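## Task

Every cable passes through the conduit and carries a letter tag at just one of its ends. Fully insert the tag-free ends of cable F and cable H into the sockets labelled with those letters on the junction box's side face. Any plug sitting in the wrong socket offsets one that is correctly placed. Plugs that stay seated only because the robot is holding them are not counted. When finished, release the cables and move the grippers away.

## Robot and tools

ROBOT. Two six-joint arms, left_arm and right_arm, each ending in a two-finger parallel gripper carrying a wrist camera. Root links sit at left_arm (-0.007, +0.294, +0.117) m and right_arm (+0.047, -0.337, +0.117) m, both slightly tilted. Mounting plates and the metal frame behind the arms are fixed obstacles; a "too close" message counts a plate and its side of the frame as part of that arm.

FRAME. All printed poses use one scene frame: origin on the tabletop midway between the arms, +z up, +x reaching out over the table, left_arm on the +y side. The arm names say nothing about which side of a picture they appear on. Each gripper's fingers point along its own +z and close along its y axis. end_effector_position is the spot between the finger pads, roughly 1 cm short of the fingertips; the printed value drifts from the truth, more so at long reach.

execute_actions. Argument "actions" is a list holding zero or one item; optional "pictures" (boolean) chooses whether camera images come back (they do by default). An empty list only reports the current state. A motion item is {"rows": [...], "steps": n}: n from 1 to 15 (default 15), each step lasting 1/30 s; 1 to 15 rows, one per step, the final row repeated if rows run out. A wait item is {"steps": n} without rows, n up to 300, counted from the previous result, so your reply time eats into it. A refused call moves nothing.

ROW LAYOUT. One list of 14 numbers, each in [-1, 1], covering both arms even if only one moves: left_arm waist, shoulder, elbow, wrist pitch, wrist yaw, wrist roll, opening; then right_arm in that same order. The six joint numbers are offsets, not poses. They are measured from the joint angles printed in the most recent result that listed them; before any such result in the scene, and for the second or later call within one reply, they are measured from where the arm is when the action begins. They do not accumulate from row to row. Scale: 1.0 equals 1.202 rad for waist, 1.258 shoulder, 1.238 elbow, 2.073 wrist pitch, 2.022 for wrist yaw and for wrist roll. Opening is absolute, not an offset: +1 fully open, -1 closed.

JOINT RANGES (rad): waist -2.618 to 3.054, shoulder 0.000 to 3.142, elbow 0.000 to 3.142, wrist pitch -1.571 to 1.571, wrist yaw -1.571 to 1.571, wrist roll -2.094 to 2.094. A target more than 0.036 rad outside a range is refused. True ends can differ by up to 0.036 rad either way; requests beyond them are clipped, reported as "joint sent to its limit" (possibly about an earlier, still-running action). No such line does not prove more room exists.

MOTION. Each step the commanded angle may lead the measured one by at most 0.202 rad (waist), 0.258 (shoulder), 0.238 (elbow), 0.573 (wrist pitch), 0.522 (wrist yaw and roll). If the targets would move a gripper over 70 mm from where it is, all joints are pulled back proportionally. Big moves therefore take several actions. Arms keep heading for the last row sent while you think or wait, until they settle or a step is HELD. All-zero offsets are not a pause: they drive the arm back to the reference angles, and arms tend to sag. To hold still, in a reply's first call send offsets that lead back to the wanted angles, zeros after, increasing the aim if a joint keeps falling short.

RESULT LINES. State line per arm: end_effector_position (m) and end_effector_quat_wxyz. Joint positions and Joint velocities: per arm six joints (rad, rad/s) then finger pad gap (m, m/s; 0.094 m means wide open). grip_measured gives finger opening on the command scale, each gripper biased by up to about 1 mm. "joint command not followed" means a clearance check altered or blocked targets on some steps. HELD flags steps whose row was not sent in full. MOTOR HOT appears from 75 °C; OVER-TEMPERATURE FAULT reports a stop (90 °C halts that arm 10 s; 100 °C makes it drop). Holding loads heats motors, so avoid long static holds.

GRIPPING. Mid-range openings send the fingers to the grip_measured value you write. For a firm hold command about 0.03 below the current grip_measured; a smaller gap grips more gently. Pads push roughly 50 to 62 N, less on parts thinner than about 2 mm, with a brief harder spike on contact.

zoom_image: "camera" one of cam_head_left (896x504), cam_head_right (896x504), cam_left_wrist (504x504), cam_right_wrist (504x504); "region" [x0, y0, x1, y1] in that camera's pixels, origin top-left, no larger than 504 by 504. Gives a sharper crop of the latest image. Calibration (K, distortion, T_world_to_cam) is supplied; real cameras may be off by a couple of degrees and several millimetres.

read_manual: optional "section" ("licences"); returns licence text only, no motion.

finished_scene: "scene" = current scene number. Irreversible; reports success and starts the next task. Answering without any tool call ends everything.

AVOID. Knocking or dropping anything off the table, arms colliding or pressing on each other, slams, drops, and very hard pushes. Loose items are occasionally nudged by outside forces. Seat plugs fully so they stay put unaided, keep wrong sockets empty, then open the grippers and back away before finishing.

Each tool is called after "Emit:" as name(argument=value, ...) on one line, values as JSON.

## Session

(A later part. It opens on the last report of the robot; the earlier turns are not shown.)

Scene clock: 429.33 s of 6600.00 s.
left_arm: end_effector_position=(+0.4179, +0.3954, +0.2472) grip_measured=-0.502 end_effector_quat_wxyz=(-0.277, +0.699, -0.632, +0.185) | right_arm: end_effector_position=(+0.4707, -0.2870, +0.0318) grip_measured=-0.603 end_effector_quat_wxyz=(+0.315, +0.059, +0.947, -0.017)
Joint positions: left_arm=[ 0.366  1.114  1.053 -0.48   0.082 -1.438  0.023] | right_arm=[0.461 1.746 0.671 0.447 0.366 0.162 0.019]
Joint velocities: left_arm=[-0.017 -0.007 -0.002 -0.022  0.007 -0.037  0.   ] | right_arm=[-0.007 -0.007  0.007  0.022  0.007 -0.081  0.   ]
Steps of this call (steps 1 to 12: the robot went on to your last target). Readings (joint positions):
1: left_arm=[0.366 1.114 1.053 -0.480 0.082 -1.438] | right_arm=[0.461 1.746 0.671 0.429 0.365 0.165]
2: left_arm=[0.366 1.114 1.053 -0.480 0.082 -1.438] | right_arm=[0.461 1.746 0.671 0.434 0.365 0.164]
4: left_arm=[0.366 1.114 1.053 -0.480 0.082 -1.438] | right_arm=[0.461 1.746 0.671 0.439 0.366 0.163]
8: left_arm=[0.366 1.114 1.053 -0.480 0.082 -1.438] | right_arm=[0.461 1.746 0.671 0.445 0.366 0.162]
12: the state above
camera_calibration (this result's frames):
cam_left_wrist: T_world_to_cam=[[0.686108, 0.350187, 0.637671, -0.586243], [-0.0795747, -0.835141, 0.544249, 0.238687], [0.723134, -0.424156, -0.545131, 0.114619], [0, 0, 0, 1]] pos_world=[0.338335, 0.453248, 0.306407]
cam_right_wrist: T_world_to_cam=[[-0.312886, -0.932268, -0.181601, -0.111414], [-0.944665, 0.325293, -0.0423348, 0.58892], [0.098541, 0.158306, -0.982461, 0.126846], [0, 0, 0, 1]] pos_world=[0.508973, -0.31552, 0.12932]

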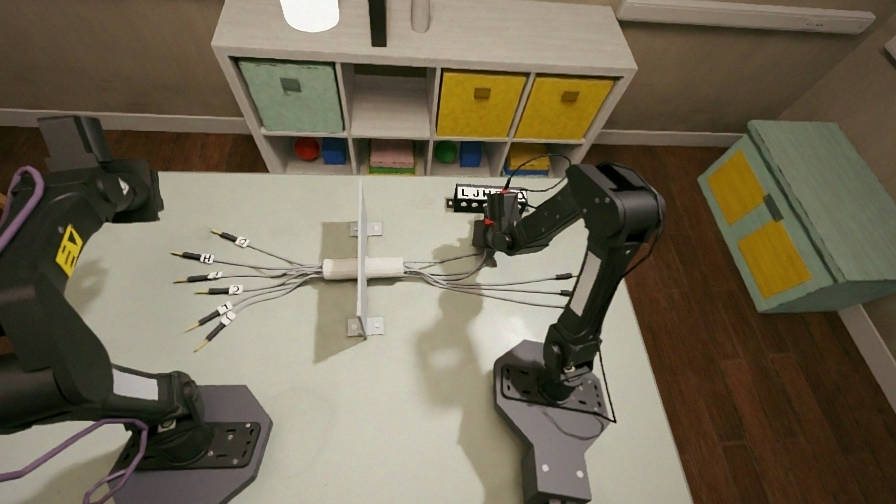

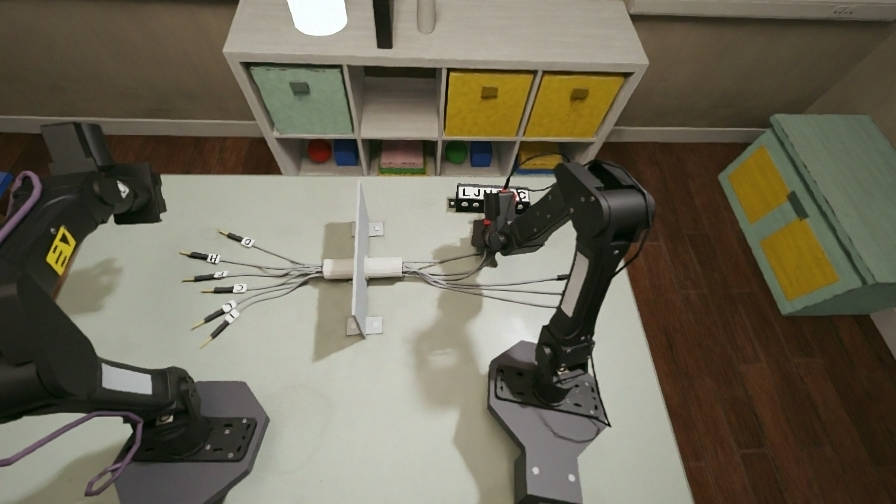

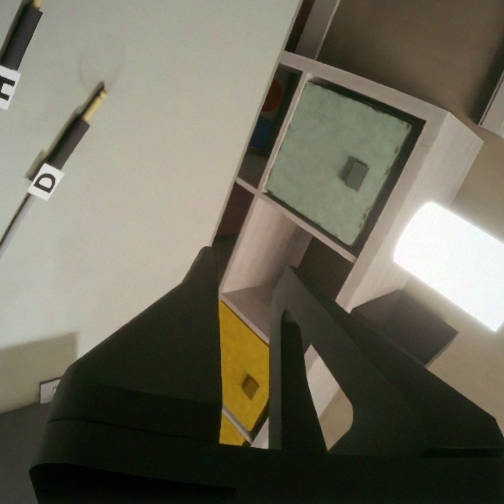

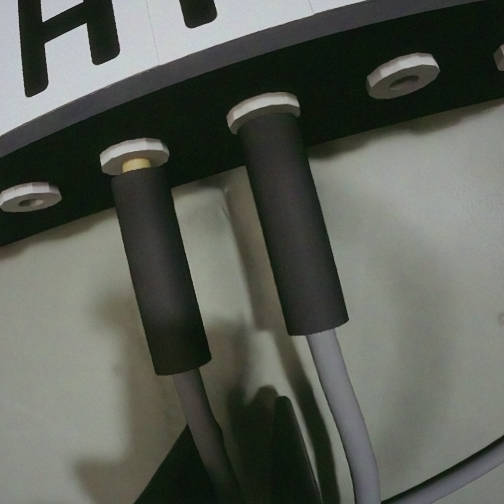

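Emit:
execute_actions(actions=[{"rows":[[0,0,0,0,0,0,-0.5,0.01,0,-0.03,0.04,0.004,-0.008,-0.6],[0,0,0,0,0,0,-0.5,0.015,0,-0.06,0.08,0.008,-0.015,-0.6],[0,0,0,0,0,0,-0.5,0.02,0.005,-0.09,0.12,0.012,-0.022,-0.6],[0,0,0,0,0,0,-0.5,0.03,0.01,-0.115,0.16,0.016,-0.03,-0.6],[0,0,0,0,0,0,-0.5,0.035,0.01,-0.13,0.195,0.02,-0.032,-0.6]],"steps":15}], pictures=false)

Emit:
execute_actions(actions=[{"steps":20}])

Scene clock: 431.03 s of 6600.00 s.
left_arm: end_effector_position=(+0.4179, +0.3954, +0.2472) grip_measured=-0.502 end_effector_quat_wxyz=(-0.277, +0.699, -0.632, +0.185) | right_arm: end_effector_position=(+0.4711, -0.2847, +0.0540) grip_measured=-0.603 end_effector_quat_wxyz=(+0.409, +0.060, +0.911, -0.010)
Joint positions: left_arm=[ 0.366  1.114  1.053 -0.48   0.082 -1.438  0.023] | right_arm=[0.488 1.746 0.519 0.811 0.395 0.111 0.019]
Joint velocities: left_arm=[-0.002 -0.012 -0.007  0.022 -0.007 -0.051 -0.001] | right_arm=[-0.007 -0.002 -0.022  0.198 -0.007 -0.007  0.   ]
Steps of this call (steps 1 to 30: the robot went on to your last target; steps 31 to 36: nothing new was sent; steps 37 to 51: all 15 steps of this action). Readings (joint positions):
37: left_arm=[0.366 1.114 1.053 -0.480 0.082 -1.438] | right_arm=[0.461 1.746 0.668 0.457 0.366 0.161]
38: left_arm=[0.366 1.114 1.053 -0.480 0.082 -1.438] | right_arm=[0.461 1.746 0.657 0.482 0.367 0.157]
40: left_arm=[0.366 1.114 1.053 -0.480 0.082 -1.438] | right_arm=[0.464 1.746 0.611 0.572 0.373 0.145]
44: left_arm=[0.366 1.114 1.053 -0.480 0.082 -1.438] | right_arm=[0.485 1.746 0.524 0.712 0.387 0.123]
51: the state above

Scene clock: 431.70 s of 6600.00 s.
left_arm: end_effector_position=(+0.4179, +0.3954, +0.2472) grip_measured=-0.502 end_effector_quat_wxyz=(-0.277, +0.699, -0.632, +0.185) | right_arm: end_effector_position=(+0.4747, -0.2851, +0.0581) grip_measured=-0.603 end_effector_quat_wxyz=(+0.419, +0.063, +0.906, -0.009)
Joint positions: left_arm=[ 0.366  1.114  1.053 -0.48   0.082 -1.438  0.023] | right_arm=[0.488 1.746 0.519 0.834 0.398 0.108 0.019]
Joint velocities: left_arm=[-0.007 -0.002 -0.002  0.007 -0.081  0.037 -0.001] | right_arm=[-0.012  0.007  0.002 -0.051  0.051 -0.007  0.   ]
Steps of this call (steps 1 to 20: the robot went on to your last target). Readings (joint positions):
1: left_arm=[0.366 1.114 1.053 -0.480 0.082 -1.438] | right_arm=[0.488 1.746 0.519 0.816 0.396 0.110]
2: left_arm=[0.366 1.114 1.053 -0.480 0.082 -1.438] | right_arm=[0.488 1.746 0.519 0.820 0.396 0.109]
4: left_arm=[0.366 1.114 1.053 -0.480 0.082 -1.438] | right_arm=[0.488 1.746 0.519 0.826 0.397 0.109]
8: left_arm=[0.366 1.114 1.053 -0.480 0.082 -1.438] | right_arm=[0.488 1.746 0.519 0.831 0.397 0.108]
20: the state above
camera_calibration (this result's frames):
cam_left_wrist: T_world_to_cam=[[0.686108, 0.350187, 0.637671, -0.586243], [-0.0795747, -0.835141, 0.544249, 0.238687], [0.723134, -0.424156, -0.545131, 0.114619], [0, 0, 0, 1]] pos_world=[0.338335, 0.453248, 0.306407]
cam_right_wrist: T_world_to_cam=[[-0.26875, -0.930095, -0.250395, -0.119918], [-0.910249, 0.330254, -0.249759, 0.590307], [0.314993, 0.160799, -0.935373, 0.0472464], [0, 0, 0, 1]] pos_world=[0.490216, -0.314084, 0.1616]

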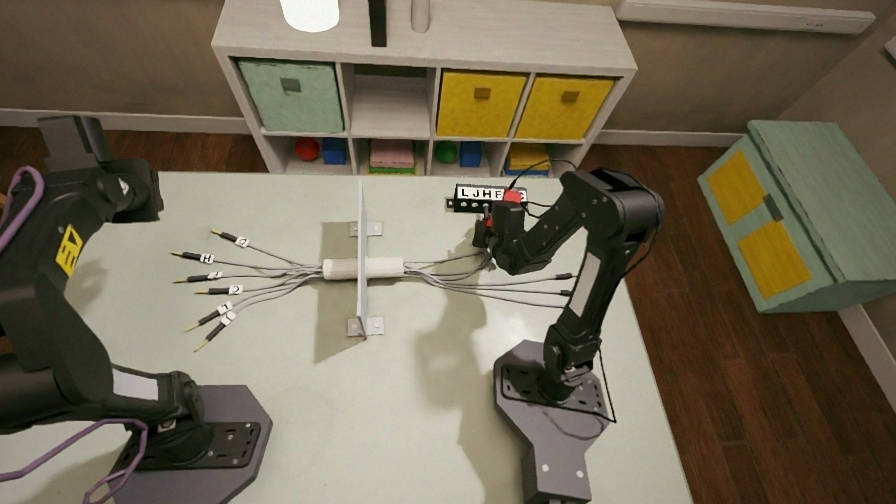

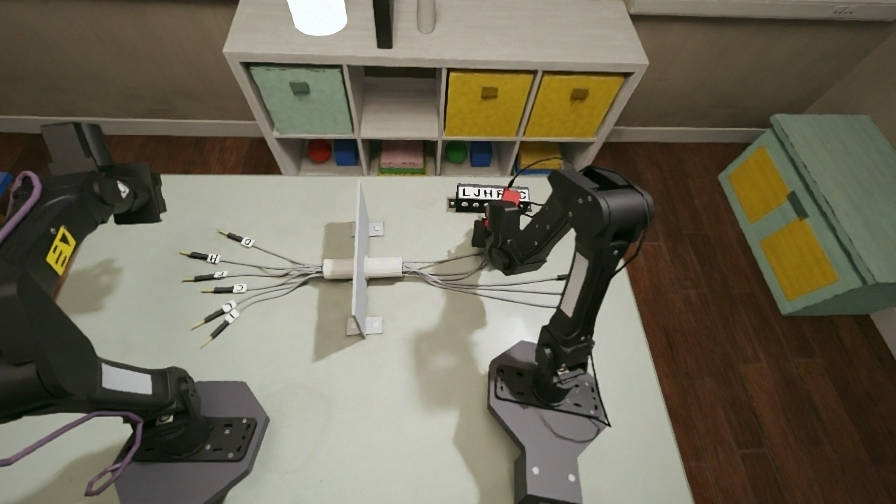

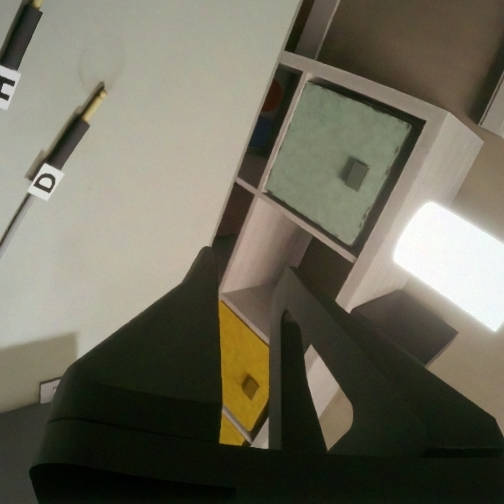

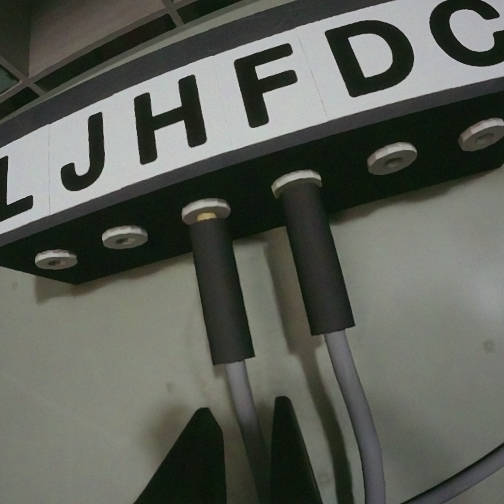

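Emit:
execute_actions(actions=[{"rows":[[0,0,0,0,0,0,-0.5,0,0,0,0.005,0,0,-0.86],[0,0,0,0,0,0,-0.5,0,0,0,0.005,0,0,-0.86],[0,0,0,0,0,0,-0.5,0,0,0,0.005,0,0,-0.86],[0,0,0,0,0,0,-0.5,0,0.012,0.03,0.005,0,0,-0.86],[0,0,0,0,0,0,-0.5,0,0.018,0.04,0.005,0,0,-0.86]],"steps":14}], pictures=false)

Emit:
execute_actions(actions=[{"steps":8}])

Scene clock: 433.27 s of 6600.00 s.
left_arm: end_effector_position=(+0.4179, +0.3954, +0.2472) grip_measured=-0.502 end_effector_quat_wxyz=(-0.277, +0.699, -0.632, +0.185) | right_arm: end_effector_position=(+0.4821, -0.2837, +0.0606) grip_measured=-0.857 end_effector_quat_wxyz=(+0.424, +0.065, +0.903, -0.008)
Joint positions: left_arm=[ 0.366  1.114  1.053 -0.48   0.082 -1.438  0.023] | right_arm=[0.488 1.755 0.542 0.833 0.398 0.107 0.007]
Joint velocities: left_arm=[-0.017 -0.002  0.022  0.051  0.051 -0.037 -0.001] | right_arm=[ 0.002  0.017 -0.012  0.037 -0.007 -0.007 -0.001]
Steps of this call (steps 1 to 15: the robot went on to your last target; steps 16 to 33: nothing new was sent; steps 34 to 47: all 14 steps of this action). Readings (joint positions):
34: left_arm=[0.366 1.114 1.053 -0.480 0.082 -1.438] | right_arm=[0.488 1.746 0.519 0.834 0.398 0.107]
35: left_arm=[0.366 1.114 1.053 -0.480 0.082 -1.438] | right_arm=[0.488 1.746 0.519 0.834 0.398 0.107]
37: left_arm=[0.366 1.114 1.053 -0.480 0.082 -1.438] | right_arm=[0.488 1.746 0.519 0.834 0.398 0.107]
41: left_arm=[0.366 1.114 1.053 -0.480 0.082 -1.438] | right_arm=[0.488 1.755 0.538 0.833 0.398 0.107]
47: the state above

Scene clock: 433.53 s of 6600.00 s.
left_arm: end_effector_position=(+0.4179, +0.3954, +0.2472) grip_measured=-0.502 end_effector_quat_wxyz=(-0.277, +0.699, -0.632, +0.185) | right_arm: end_effector_position=(+0.4821, -0.2837, +0.0606) grip_measured=-0.857 end_effector_quat_wxyz=(+0.424, +0.065, +0.903, -0.008)
Joint positions: left_arm=[ 0.366  1.114  1.053 -0.48   0.082 -1.438  0.023] | right_arm=[0.488 1.755 0.542 0.833 0.398 0.107 0.007]
Joint velocities: left_arm=[-0.002  0.012 -0.017 -0.022 -0.066 -0.066  0.   ] | right_arm=[-0.002  0.017 -0.022 -0.037  0.007 -0.022 -0.   ]
Steps of this call (steps 1 to 8: the robot went on to your last target). Readings (joint positions):
1: left_arm=[0.366 1.114 1.053 -0.480 0.082 -1.438] | right_arm=[0.488 1.755 0.542 0.833 0.398 0.107]
2: left_arm=[0.366 1.114 1.053 -0.480 0.082 -1.438] | right_arm=[0.488 1.755 0.542 0.833 0.398 0.107]
4: left_arm=[0.366 1.114 1.053 -0.480 0.082 -1.438] | right_arm=[0.488 1.755 0.542 0.833 0.398 0.107]
8: the state above
camera_calibration (this result's frames):
cam_left_wrist: T_world_to_cam=[[0.686108, 0.350187, 0.637671, -0.586243], [-0.0795747, -0.835141, 0.544249, 0.238687], [0.723134, -0.424156, -0.545131, 0.114619], [0, 0, 0, 1]] pos_world=[0.338335, 0.453248, 0.306407]
cam_right_wrist: T_world_to_cam=[[-0.267905, -0.928608, -0.256736, -0.11565], [-0.906066, 0.333428, -0.260519, 0.596723], [0.327523, 0.162825, -0.930708, 0.041267], [0, 0, 0, 1]] pos_world=[0.496172, -0.313077, 0.164174]

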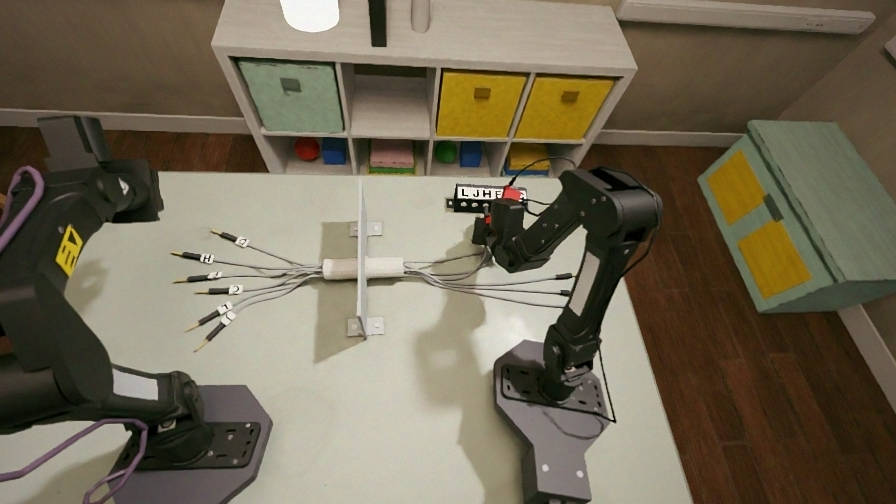

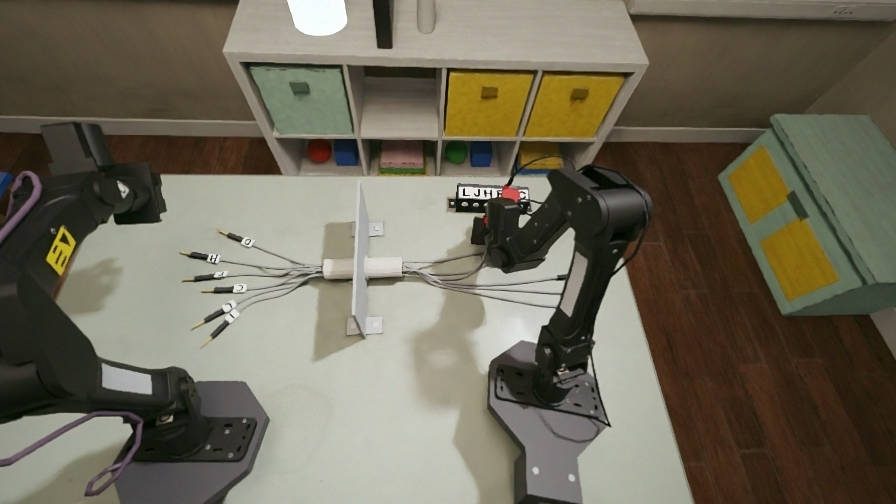

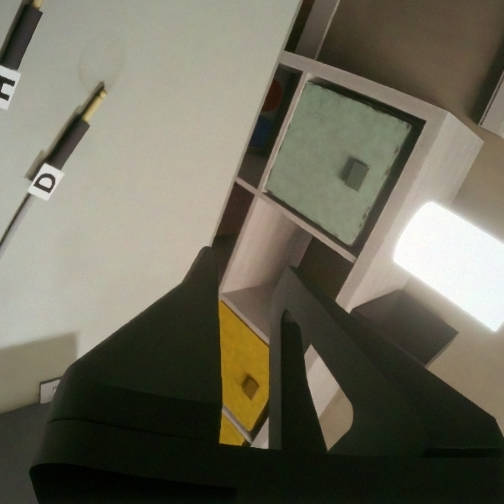

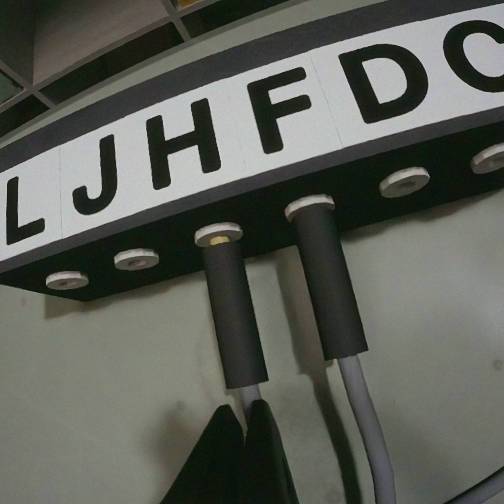

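Emit:
execute_actions(actions=[{"rows":[[0,0,0,0,0,0,-0.5,0,0.02,0,0.005,0,0,-0.86]],"steps":8}], pictures=false)

Emit:
execute_actions(actions=[{"rows":[[0,0,0,0,0,0,-0.5,0,0.012,0.03,0.005,0,0,-0.86],[0,0,0,0,0,0,-0.5,0,0.022,0.04,0.005,0,0,-0.86]],"steps":10}], pictures=false)

Emit:
execute_actions(actions=[{"steps":8}])

Scene clock: 434.67 s of 6600.00 s.
left_arm: end_effector_position=(+0.4179, +0.3954, +0.2472) grip_measured=-0.502 end_effector_quat_wxyz=(-0.277, +0.699, -0.632, +0.185) | right_arm: end_effector_position=(+0.4801, -0.2832, +0.0559) grip_measured=-0.857 end_effector_quat_wxyz=(+0.419, +0.063, +0.906, -0.009)
Joint positions: left_arm=[ 0.366  1.114  1.053 -0.48   0.082 -1.438  0.023] | right_arm=[0.488 1.768 0.542 0.835 0.398 0.107 0.007]
Joint velocities: left_arm=[ 0.002  0.002  0.007  0.007  0.007 -0.007 -0.001] | right_arm=[ 0.007  0.002  0.002 -0.037  0.022  0.066 -0.   ]
Steps of this call (steps 1 to 15: the robot went on to your last target; steps 16 to 26: nothing new was sent; steps 27 to 34: all 8 steps of this action). Readings (joint positions):
27: left_arm=[0.366 1.114 1.053 -0.480 0.082 -1.438] | right_arm=[0.488 1.756 0.542 0.834 0.398 0.107]
28: left_arm=[0.366 1.114 1.053 -0.480 0.082 -1.438] | right_arm=[0.488 1.758 0.542 0.835 0.398 0.107]
30: left_arm=[0.366 1.114 1.053 -0.480 0.082 -1.438] | right_arm=[0.488 1.764 0.542 0.835 0.398 0.107]
34: the state above

Scene clock: 435.00 s of 6600.00 s.
left_arm: end_effector_position=(+0.4179, +0.3954, +0.2472) grip_measured=-0.502 end_effector_quat_wxyz=(-0.277, +0.699, -0.632, +0.185) | right_arm: end_effector_position=(+0.4851, -0.2830, +0.0555) grip_measured=-0.857 end_effector_quat_wxyz=(+0.422, +0.065, +0.904, -0.012)
Joint positions: left_arm=[ 0.366  1.114  1.053 -0.48   0.082 -1.438  0.023] | right_arm=[0.488 1.782 0.562 0.835 0.404 0.107 0.007]
Joint velocities: left_arm=[-0.022 -0.002 -0.007 -0.007 -0.007  0.022 -0.001] | right_arm=[-0.007 -0.002 -0.002 -0.007 -0.066 -0.022  0.001]
Steps of this call (steps 1 to 10: all 10 steps of this action). Readings (joint positions):
1: left_arm=[0.366 1.114 1.053 -0.480 0.082 -1.438] | right_arm=[0.488 1.768 0.542 0.835 0.398 0.107]
2: left_arm=[0.366 1.114 1.053 -0.480 0.082 -1.438] | right_arm=[0.488 1.769 0.544 0.835 0.398 0.107]
4: left_arm=[0.366 1.114 1.053 -0.480 0.082 -1.438] | right_arm=[0.488 1.778 0.556 0.835 0.400 0.107]
8: left_arm=[0.366 1.114 1.053 -0.480 0.082 -1.438] | right_arm=[0.488 1.782 0.562 0.835 0.404 0.107]
10: the state above

Scene clock: 435.27 s of 6600.00 s.
left_arm: end_effector_position=(+0.4179, +0.3954, +0.2472) grip_measured=-0.502 end_effector_quat_wxyz=(-0.277, +0.699, -0.632, +0.185) | right_arm: end_effector_position=(+0.4851, -0.2830, +0.0555) grip_measured=-0.857 end_effector_quat_wxyz=(+0.422, +0.065, +0.904, -0.012)
Joint positions: left_arm=[ 0.366  1.114  1.053 -0.48   0.082 -1.438  0.023] | right_arm=[0.488 1.782 0.562 0.835 0.404 0.107 0.007]
Joint velocities: left_arm=[-0.012  0.002 -0.012 -0.066  0.037  0.022 -0.   ] | right_arm=[ 0.007 -0.002  0.007  0.007 -0.037  0.007  0.001]
Steps of this call (steps 1 to 8: the robot went on to your last target). Readings (joint positions):
1: left_arm=[0.366 1.114 1.053 -0.480 0.082 -1.438] | right_arm=[0.488 1.782 0.562 0.835 0.404 0.107]
2: left_arm=[0.366 1.114 1.053 -0.480 0.082 -1.438] | right_arm=[0.488 1.782 0.562 0.835 0.404 0.107]
4: left_arm=[0.366 1.114 1.053 -0.480 0.082 -1.438] | right_arm=[0.488 1.782 0.562 0.835 0.404 0.107]
8: the state above
camera_calibration (this result's frames):
cam_left_wrist: T_world_to_cam=[[0.686108, 0.350187, 0.637671, -0.586243], [-0.0795747, -0.835141, 0.544249, 0.238687], [0.723134, -0.424156, -0.545131, 0.114619], [0, 0, 0, 1]] pos_world=[0.338335, 0.453248, 0.306407]
cam_right_wrist: T_world_to_cam=[[-0.272829, -0.929138, -0.249533, -0.113578], [-0.906572, 0.335109, -0.256571, 0.598378], [0.322011, 0.15622, -0.933758, 0.0363852], [0, 0, 0, 1]] pos_world=[0.499769, -0.311735, 0.15916]

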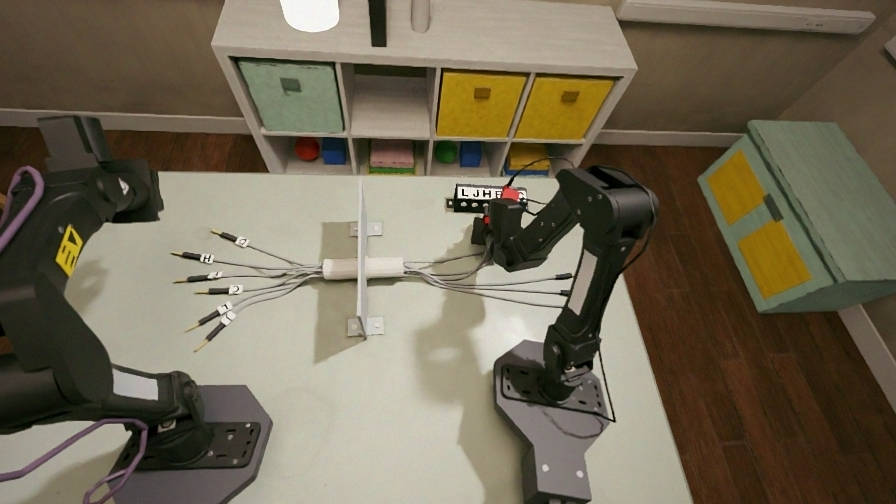

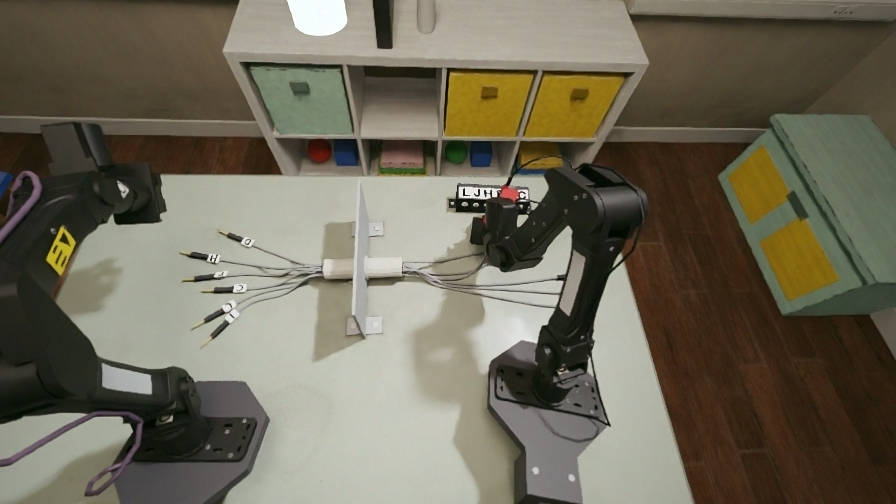

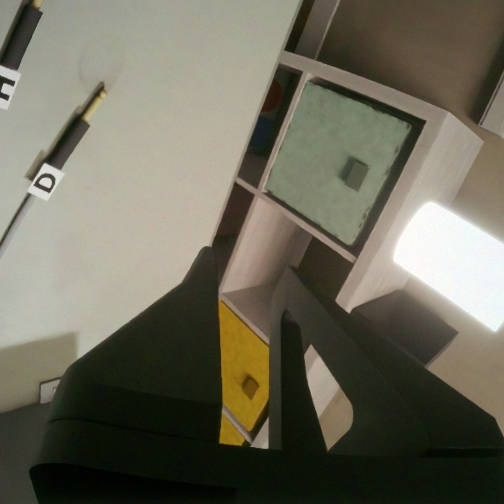

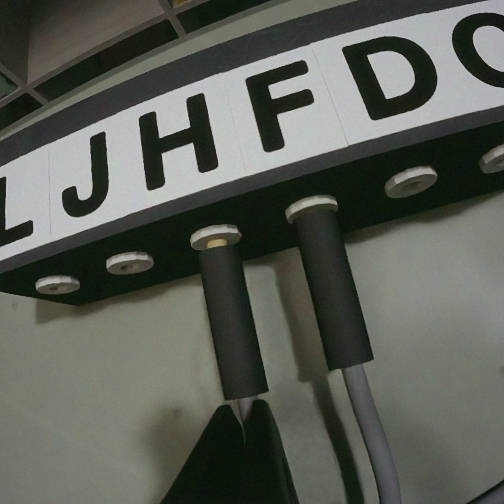

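At contact. Push with increasing force.

Emit:
execute_actions(actions=[{"rows":[[0,0,0,0,0,0,-0.5,0,0.01,0.03,0.01,0,0,-0.86],[0,0,0,0,0,0,-0.5,0,0.015,0.04,0.02,0,0,-0.86],[0,0,0,0,0,0,-0.5,0,0.02,0.05,0.03,0,0,-0.86],[0,0,0,0,0,0,-0.5,0,0.025,0.06,0.04,0,0,-0.86],[0,0,0,0,0,0,-0.5,0,0.03,0.07,0.05,0,0,-0.86]],"steps":12}], pictures=false)

Emit:
execute_actions(actions=[{"steps":6}])

Scene clock: 436.53 s of 6600.00 s.
left_arm: end_effector_position=(+0.4179, +0.3954, +0.2472) grip_measured=-0.502 end_effector_quat_wxyz=(-0.277, +0.699, -0.632, +0.185) | right_arm: end_effector_position=(+0.4928, -0.2839, +0.0578) grip_measured=-0.857 end_effector_quat_wxyz=(+0.430, +0.071, +0.900, -0.016)
Joint positions: left_arm=[ 0.366  1.114  1.053 -0.48   0.082 -1.438  0.023] | right_arm=[0.488 1.798 0.584 0.848 0.418 0.107 0.007]
Joint velocities: left_arm=[-0.007 -0.002  0.002 -0.022  0.022 -0.022  0.   ] | right_arm=[ 0.007 -0.002 -0.012  0.037 -0.051 -0.022 -0.   ]
Steps of this call (steps 1 to 15: the robot went on to your last target; steps 16 to 26: nothing new was sent; steps 27 to 38: all 12 steps of this action). Readings (joint positions):
27: left_arm=[0.366 1.114 1.053 -0.480 0.082 -1.438] | right_arm=[0.488 1.782 0.562 0.835 0.405 0.107]
28: left_arm=[0.366 1.114 1.053 -0.480 0.082 -1.438] | right_arm=[0.488 1.783 0.564 0.835 0.405 0.107]
30: left_arm=[0.366 1.114 1.053 -0.480 0.082 -1.438] | right_arm=[0.488 1.792 0.578 0.844 0.410 0.107]
34: left_arm=[0.366 1.114 1.053 -0.480 0.082 -1.438] | right_arm=[0.488 1.798 0.584 0.848 0.418 0.107]
38: the state above

Scene clock: 436.73 s of 6600.00 s.
left_arm: end_effector_position=(+0.4179, +0.3954, +0.2472) grip_measured=-0.502 end_effector_quat_wxyz=(-0.277, +0.699, -0.632, +0.185) | right_arm: end_effector_position=(+0.4928, -0.2839, +0.0578) grip_measured=-0.857 end_effector_quat_wxyz=(+0.430, +0.071, +0.900, -0.016)
Joint positions: left_arm=[ 0.366  1.114  1.053 -0.48   0.082 -1.438  0.023] | right_arm=[0.488 1.798 0.584 0.848 0.418 0.107 0.007]
Joint velocities: left_arm=[-0.017 -0.002  0.007 -0.037 -0.051 -0.051  0.   ] | right_arm=[-0.007 -0.022 -0.002 -0.022 -0.022 -0.022 -0.   ]
Steps of this call (steps 1 to 6: the robot went on to your last target). Readings (joint positions):
1: left_arm=[0.366 1.114 1.053 -0.480 0.082 -1.438] | right_arm=[0.488 1.798 0.584 0.848 0.418 0.107]
2: left_arm=[0.366 1.114 1.053 -0.480 0.082 -1.438] | right_arm=[0.488 1.798 0.584 0.848 0.418 0.107]
4: left_arm=[0.366 1.114 1.053 -0.480 0.082 -1.438] | right_arm=[0.488 1.798 0.584 0.848 0.418 0.107]
6: the state above
camera_calibration (this result's frames):
cam_left_wrist: T_world_to_cam=[[0.686108, 0.350187, 0.637671, -0.586243], [-0.0795747, -0.835141, 0.544249, 0.238687], [0.723134, -0.424156, -0.545131, 0.114619], [0, 0, 0, 1]] pos_world=[0.338335, 0.453248, 0.306407]
cam_right_wrist: T_world_to_cam=[[-0.282075, -0.926011, -0.250872, -0.106252], [-0.896476, 0.347541, -0.274857, 0.605893], [0.341709, 0.14737, -0.928179, 0.02363], [0, 0, 0, 1]] pos_world=[0.505123, -0.312445, 0.161811]

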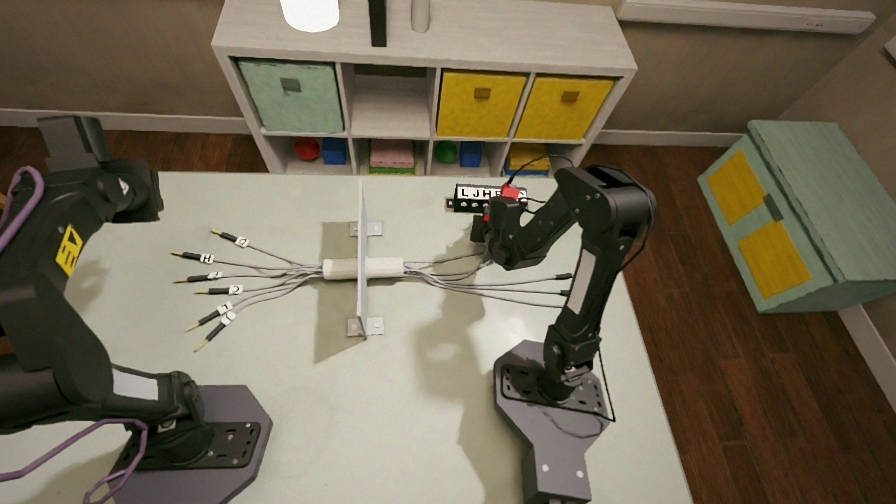

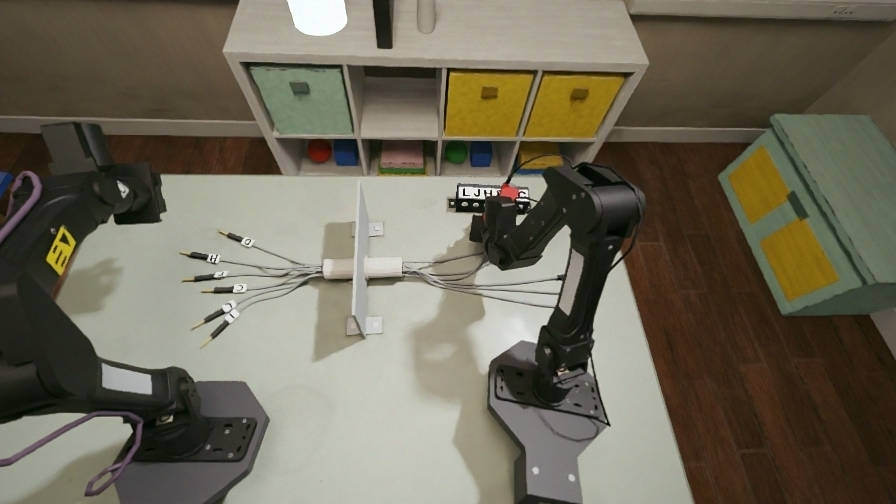

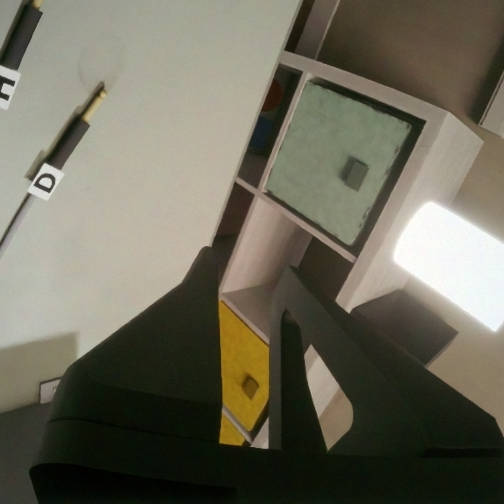

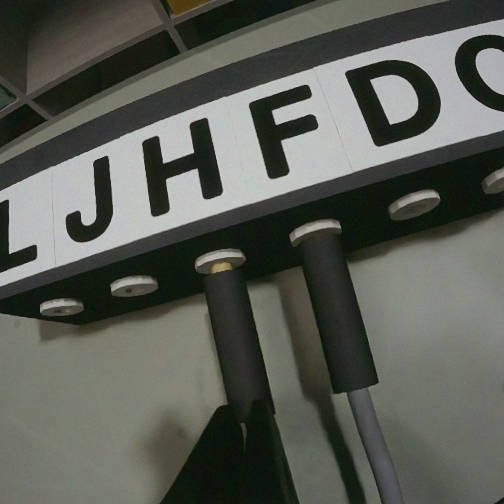

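Emit:
execute_actions(actions=[{"rows":[[0,0,0,0,0,0,-0.5,0,0,-0.03,0.003,-0.008,0,-0.86],[0,0,0,0,0,0,-0.5,0,0,-0.03,0.003,-0.008,0,-0.86],[0,0,0,0,0,0,-0.5,0,0,-0.03,0.003,-0.008,0,-0.86]],"steps":10}], pictures=false)

Emit:
execute_actions(actions=[{"steps":8}])

Scene clock: 437.77 s of 6600.00 s.
left_arm: end_effector_position=(+0.4179, +0.3954, +0.2472) grip_measured=-0.502 end_effector_quat_wxyz=(-0.277, +0.699, -0.632, +0.185) | right_arm: end_effector_position=(+0.4879, -0.2838, +0.0551) grip_measured=-0.857 end_effector_quat_wxyz=(+0.427, +0.069, +0.902, -0.015)
Joint positions: left_arm=[ 0.366  1.114  1.053 -0.48   0.082 -1.438  0.023] | right_arm=[0.488 1.798 0.567 0.856 0.414 0.107 0.007]
Joint velocities: left_arm=[ 0.007 -0.002 -0.012 -0.007 -0.022  0.007 -0.001] | right_arm=[ 0.007  0.002 -0.012 -0.007  0.007  0.051  0.   ]
Steps of this call (steps 1 to 15: the robot went on to your last target; steps 16 to 21: nothing new was sent; steps 22 to 31: all 10 steps of this action). Readings (joint positions):
22: left_arm=[0.366 1.114 1.053 -0.480 0.082 -1.438] | right_arm=[0.488 1.798 0.578 0.848 0.418 0.107]
23: left_arm=[0.366 1.114 1.053 -0.480 0.082 -1.438] | right_arm=[0.488 1.798 0.572 0.856 0.416 0.107]
25: left_arm=[0.366 1.114 1.053 -0.480 0.082 -1.438] | right_arm=[0.488 1.798 0.568 0.856 0.414 0.107]
29: left_arm=[0.366 1.114 1.053 -0.480 0.082 -1.438] | right_arm=[0.488 1.798 0.567 0.856 0.414 0.107]
31: the state above

Scene clock: 438.03 s of 6600.00 s.
left_arm: end_effector_position=(+0.4179, +0.3954, +0.2472) grip_measured=-0.502 end_effector_quat_wxyz=(-0.277, +0.699, -0.632, +0.185) | right_arm: end_effector_position=(+0.4879, -0.2838, +0.0551) grip_measured=-0.857 end_effector_quat_wxyz=(+0.427, +0.069, +0.902, -0.015)
Joint positions: left_arm=[ 0.366  1.114  1.053 -0.48   0.082 -1.438  0.023] | right_arm=[0.488 1.798 0.567 0.856 0.414 0.107 0.007]
Joint velocities: left_arm=[-0.022  0.017 -0.007  0.066  0.022  0.037 -0.001] | right_arm=[-0.007  0.007 -0.007 -0.051  0.007 -0.007 -0.   ]
Steps of this call (steps 1 to 8: the robot went on to your last target). Readings (joint positions):
1: left_arm=[0.366 1.114 1.053 -0.480 0.082 -1.438] | right_arm=[0.488 1.798 0.567 0.856 0.414 0.107]
2: left_arm=[0.366 1.114 1.053 -0.480 0.082 -1.438] | right_arm=[0.488 1.798 0.567 0.856 0.414 0.107]
4: left_arm=[0.366 1.114 1.053 -0.480 0.082 -1.438] | right_arm=[0.488 1.798 0.567 0.856 0.414 0.107]
8: the state above
camera_calibration (this result's frames):
cam_left_wrist: T_world_to_cam=[[0.686108, 0.350187, 0.637671, -0.586243], [-0.0795747, -0.835141, 0.544249, 0.238687], [0.723134, -0.424156, -0.545131, 0.114619], [0, 0, 0, 1]] pos_world=[0.338335, 0.453248, 0.306407]
cam_right_wrist: T_world_to_cam=[[-0.279115, -0.927194, -0.249811, -0.11007], [-0.900202, 0.343207, -0.26804, 0.60091], [0.334262, 0.150067, -0.930456, 0.0274136], [0, 0, 0, 1]] pos_world=[0.501055, -0.312406, 0.159078]

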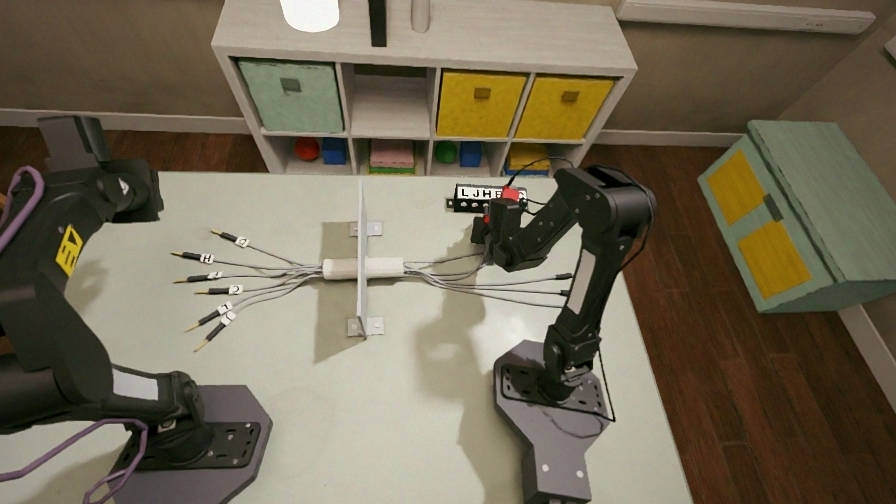

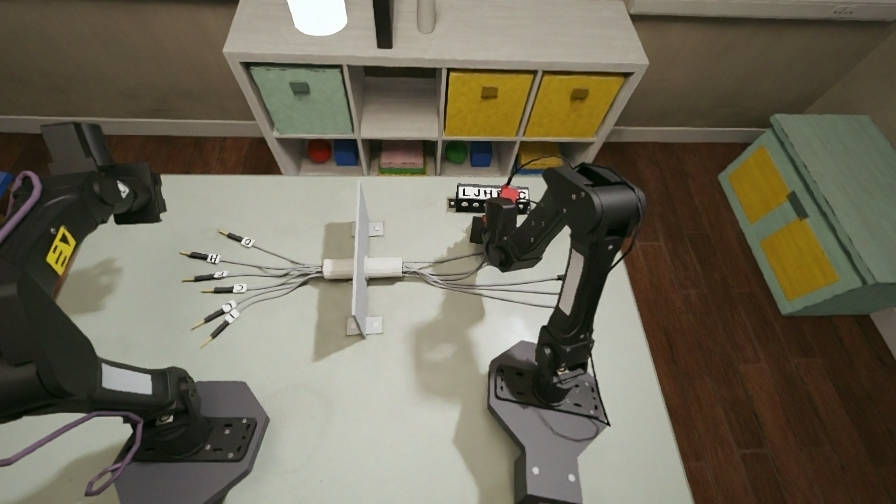

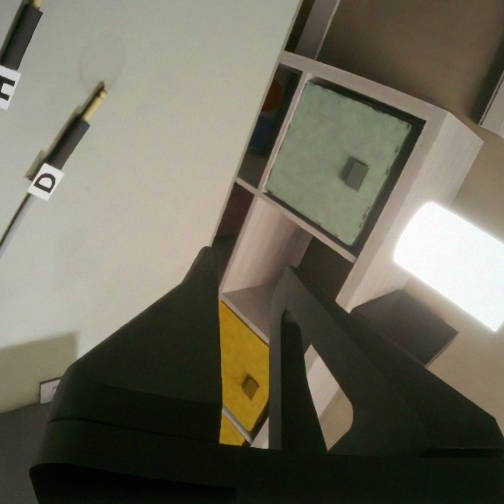

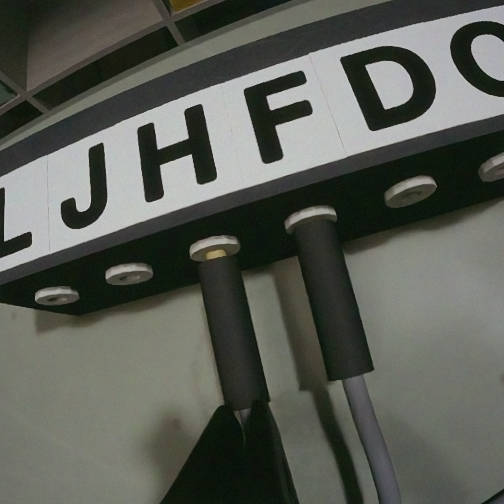

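Emit:
execute_actions(actions=[{"rows":[[0,0,0,0,0,0,-0.5,0,0,-0.02,0.003,0,0,-0.86],[0,0,0,0,0,0,-0.5,0,0,-0.02,0.003,0,0,-0.86],[0,0,0,0,0,0,-0.5,0,0,-0.02,0.003,0,0,-0.86],[0,0,0,0,0,0,-0.5,0,0.014,-0.02,0.003,0,0,-0.86]],"steps":12}], pictures=false)

Emit:
execute_actions(actions=[{"steps":8}])

Scene clock: 439.37 s of 6600.00 s.
left_arm: end_effector_position=(+0.4179, +0.3954, +0.2472) grip_measured=-0.502 end_effector_quat_wxyz=(-0.277, +0.699, -0.632, +0.185) | right_arm: end_effector_position=(+0.4879, -0.2838, +0.0551) grip_measured=-0.857 end_effector_quat_wxyz=(+0.427, +0.069, +0.902, -0.015)
Joint positions: left_arm=[ 0.366  1.114  1.053 -0.48   0.082 -1.438  0.023] | right_arm=[0.488 1.798 0.567 0.856 0.414 0.107 0.007]
Joint velocities: left_arm=[-0.007 -0.012  0.017 -0.051 -0.051 -0.051  0.   ] | right_arm=[ 0.007 -0.027 -0.007  0.066 -0.007 -0.066 -0.   ]
Steps of this call (steps 1 to 15: the robot went on to your last target; steps 16 to 28: nothing new was sent; steps 29 to 40: all 12 steps of this action). Readings (joint positions):
29: left_arm=[0.366 1.114 1.053 -0.480 0.082 -1.438] | right_arm=[0.488 1.798 0.567 0.856 0.414 0.107]
30: left_arm=[0.366 1.114 1.053 -0.480 0.082 -1.438] | right_arm=[0.488 1.798 0.567 0.856 0.414 0.107]
32: left_arm=[0.366 1.114 1.053 -0.480 0.082 -1.438] | right_arm=[0.488 1.798 0.567 0.856 0.414 0.107]
36: left_arm=[0.366 1.114 1.053 -0.480 0.082 -1.438] | right_arm=[0.488 1.798 0.567 0.856 0.414 0.107]
40: the state above

Scene clock: 439.63 s of 6600.00 s.
left_arm: end_effector_position=(+0.4179, +0.3954, +0.2472) grip_measured=-0.502 end_effector_quat_wxyz=(-0.277, +0.699, -0.632, +0.185) | right_arm: end_effector_position=(+0.4879, -0.2838, +0.0551) grip_measured=-0.857 end_effector_quat_wxyz=(+0.427, +0.069, +0.902, -0.015)
Joint positions: left_arm=[ 0.366  1.114  1.053 -0.48   0.082 -1.438  0.023] | right_arm=[0.488 1.798 0.567 0.856 0.414 0.107 0.007]
Joint velocities: left_arm=[ 0.007  0.007  0.002 -0.007 -0.022 -0.022 -0.   ] | right_arm=[-0.017 -0.022 -0.007  0.037  0.022  0.007  0.   ]
Steps of this call (steps 1 to 8: the robot went on to your last target). Readings (joint positions):
1: left_arm=[0.366 1.114 1.053 -0.480 0.082 -1.438] | right_arm=[0.488 1.798 0.567 0.856 0.414 0.107]
2: left_arm=[0.366 1.114 1.053 -0.480 0.082 -1.438] | right_arm=[0.488 1.798 0.567 0.856 0.414 0.107]
4: left_arm=[0.366 1.114 1.053 -0.480 0.082 -1.438] | right_arm=[0.488 1.798 0.567 0.856 0.414 0.107]
8: the state above
camera_calibration (this result's frames):
cam_left_wrist: T_world_to_cam=[[0.686108, 0.350187, 0.637671, -0.586243], [-0.0795747, -0.835141, 0.544249, 0.238687], [0.723134, -0.424156, -0.545131, 0.114619], [0, 0, 0, 1]] pos_world=[0.338335, 0.453248, 0.306407]
cam_right_wrist: T_world_to_cam=[[-0.279115, -0.927194, -0.249811, -0.11007], [-0.900202, 0.343207, -0.26804, 0.60091], [0.334262, 0.150067, -0.930456, 0.0274136], [0, 0, 0, 1]] pos_world=[0.501055, -0.312406, 0.159078]

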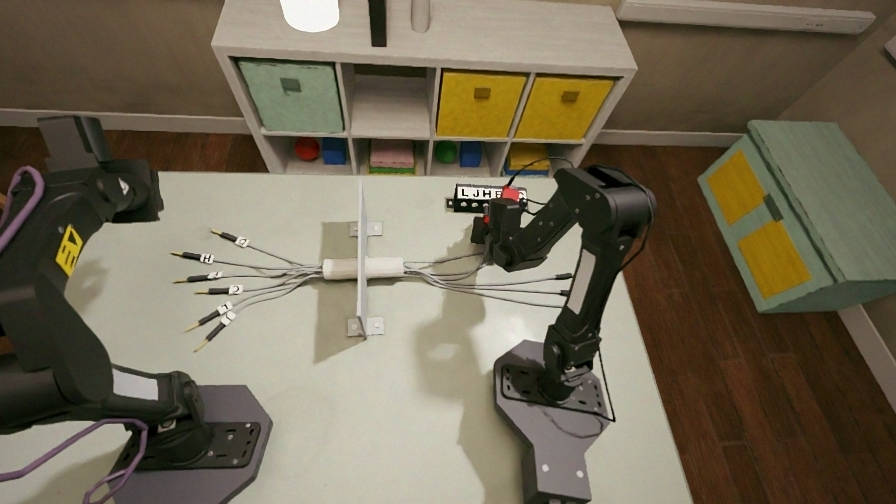

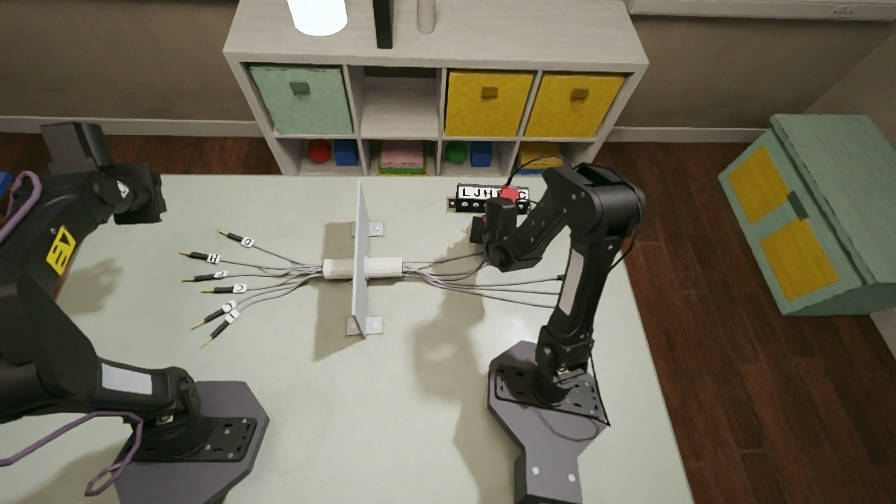

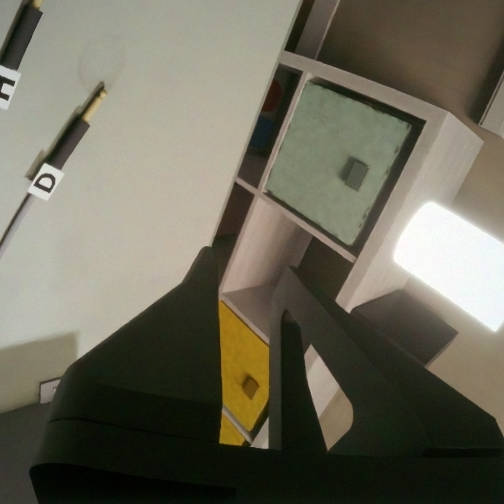

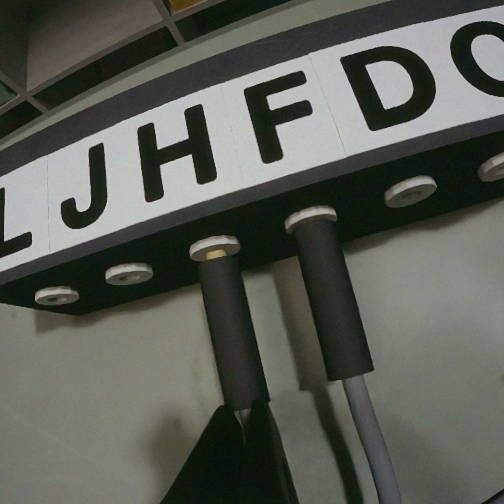

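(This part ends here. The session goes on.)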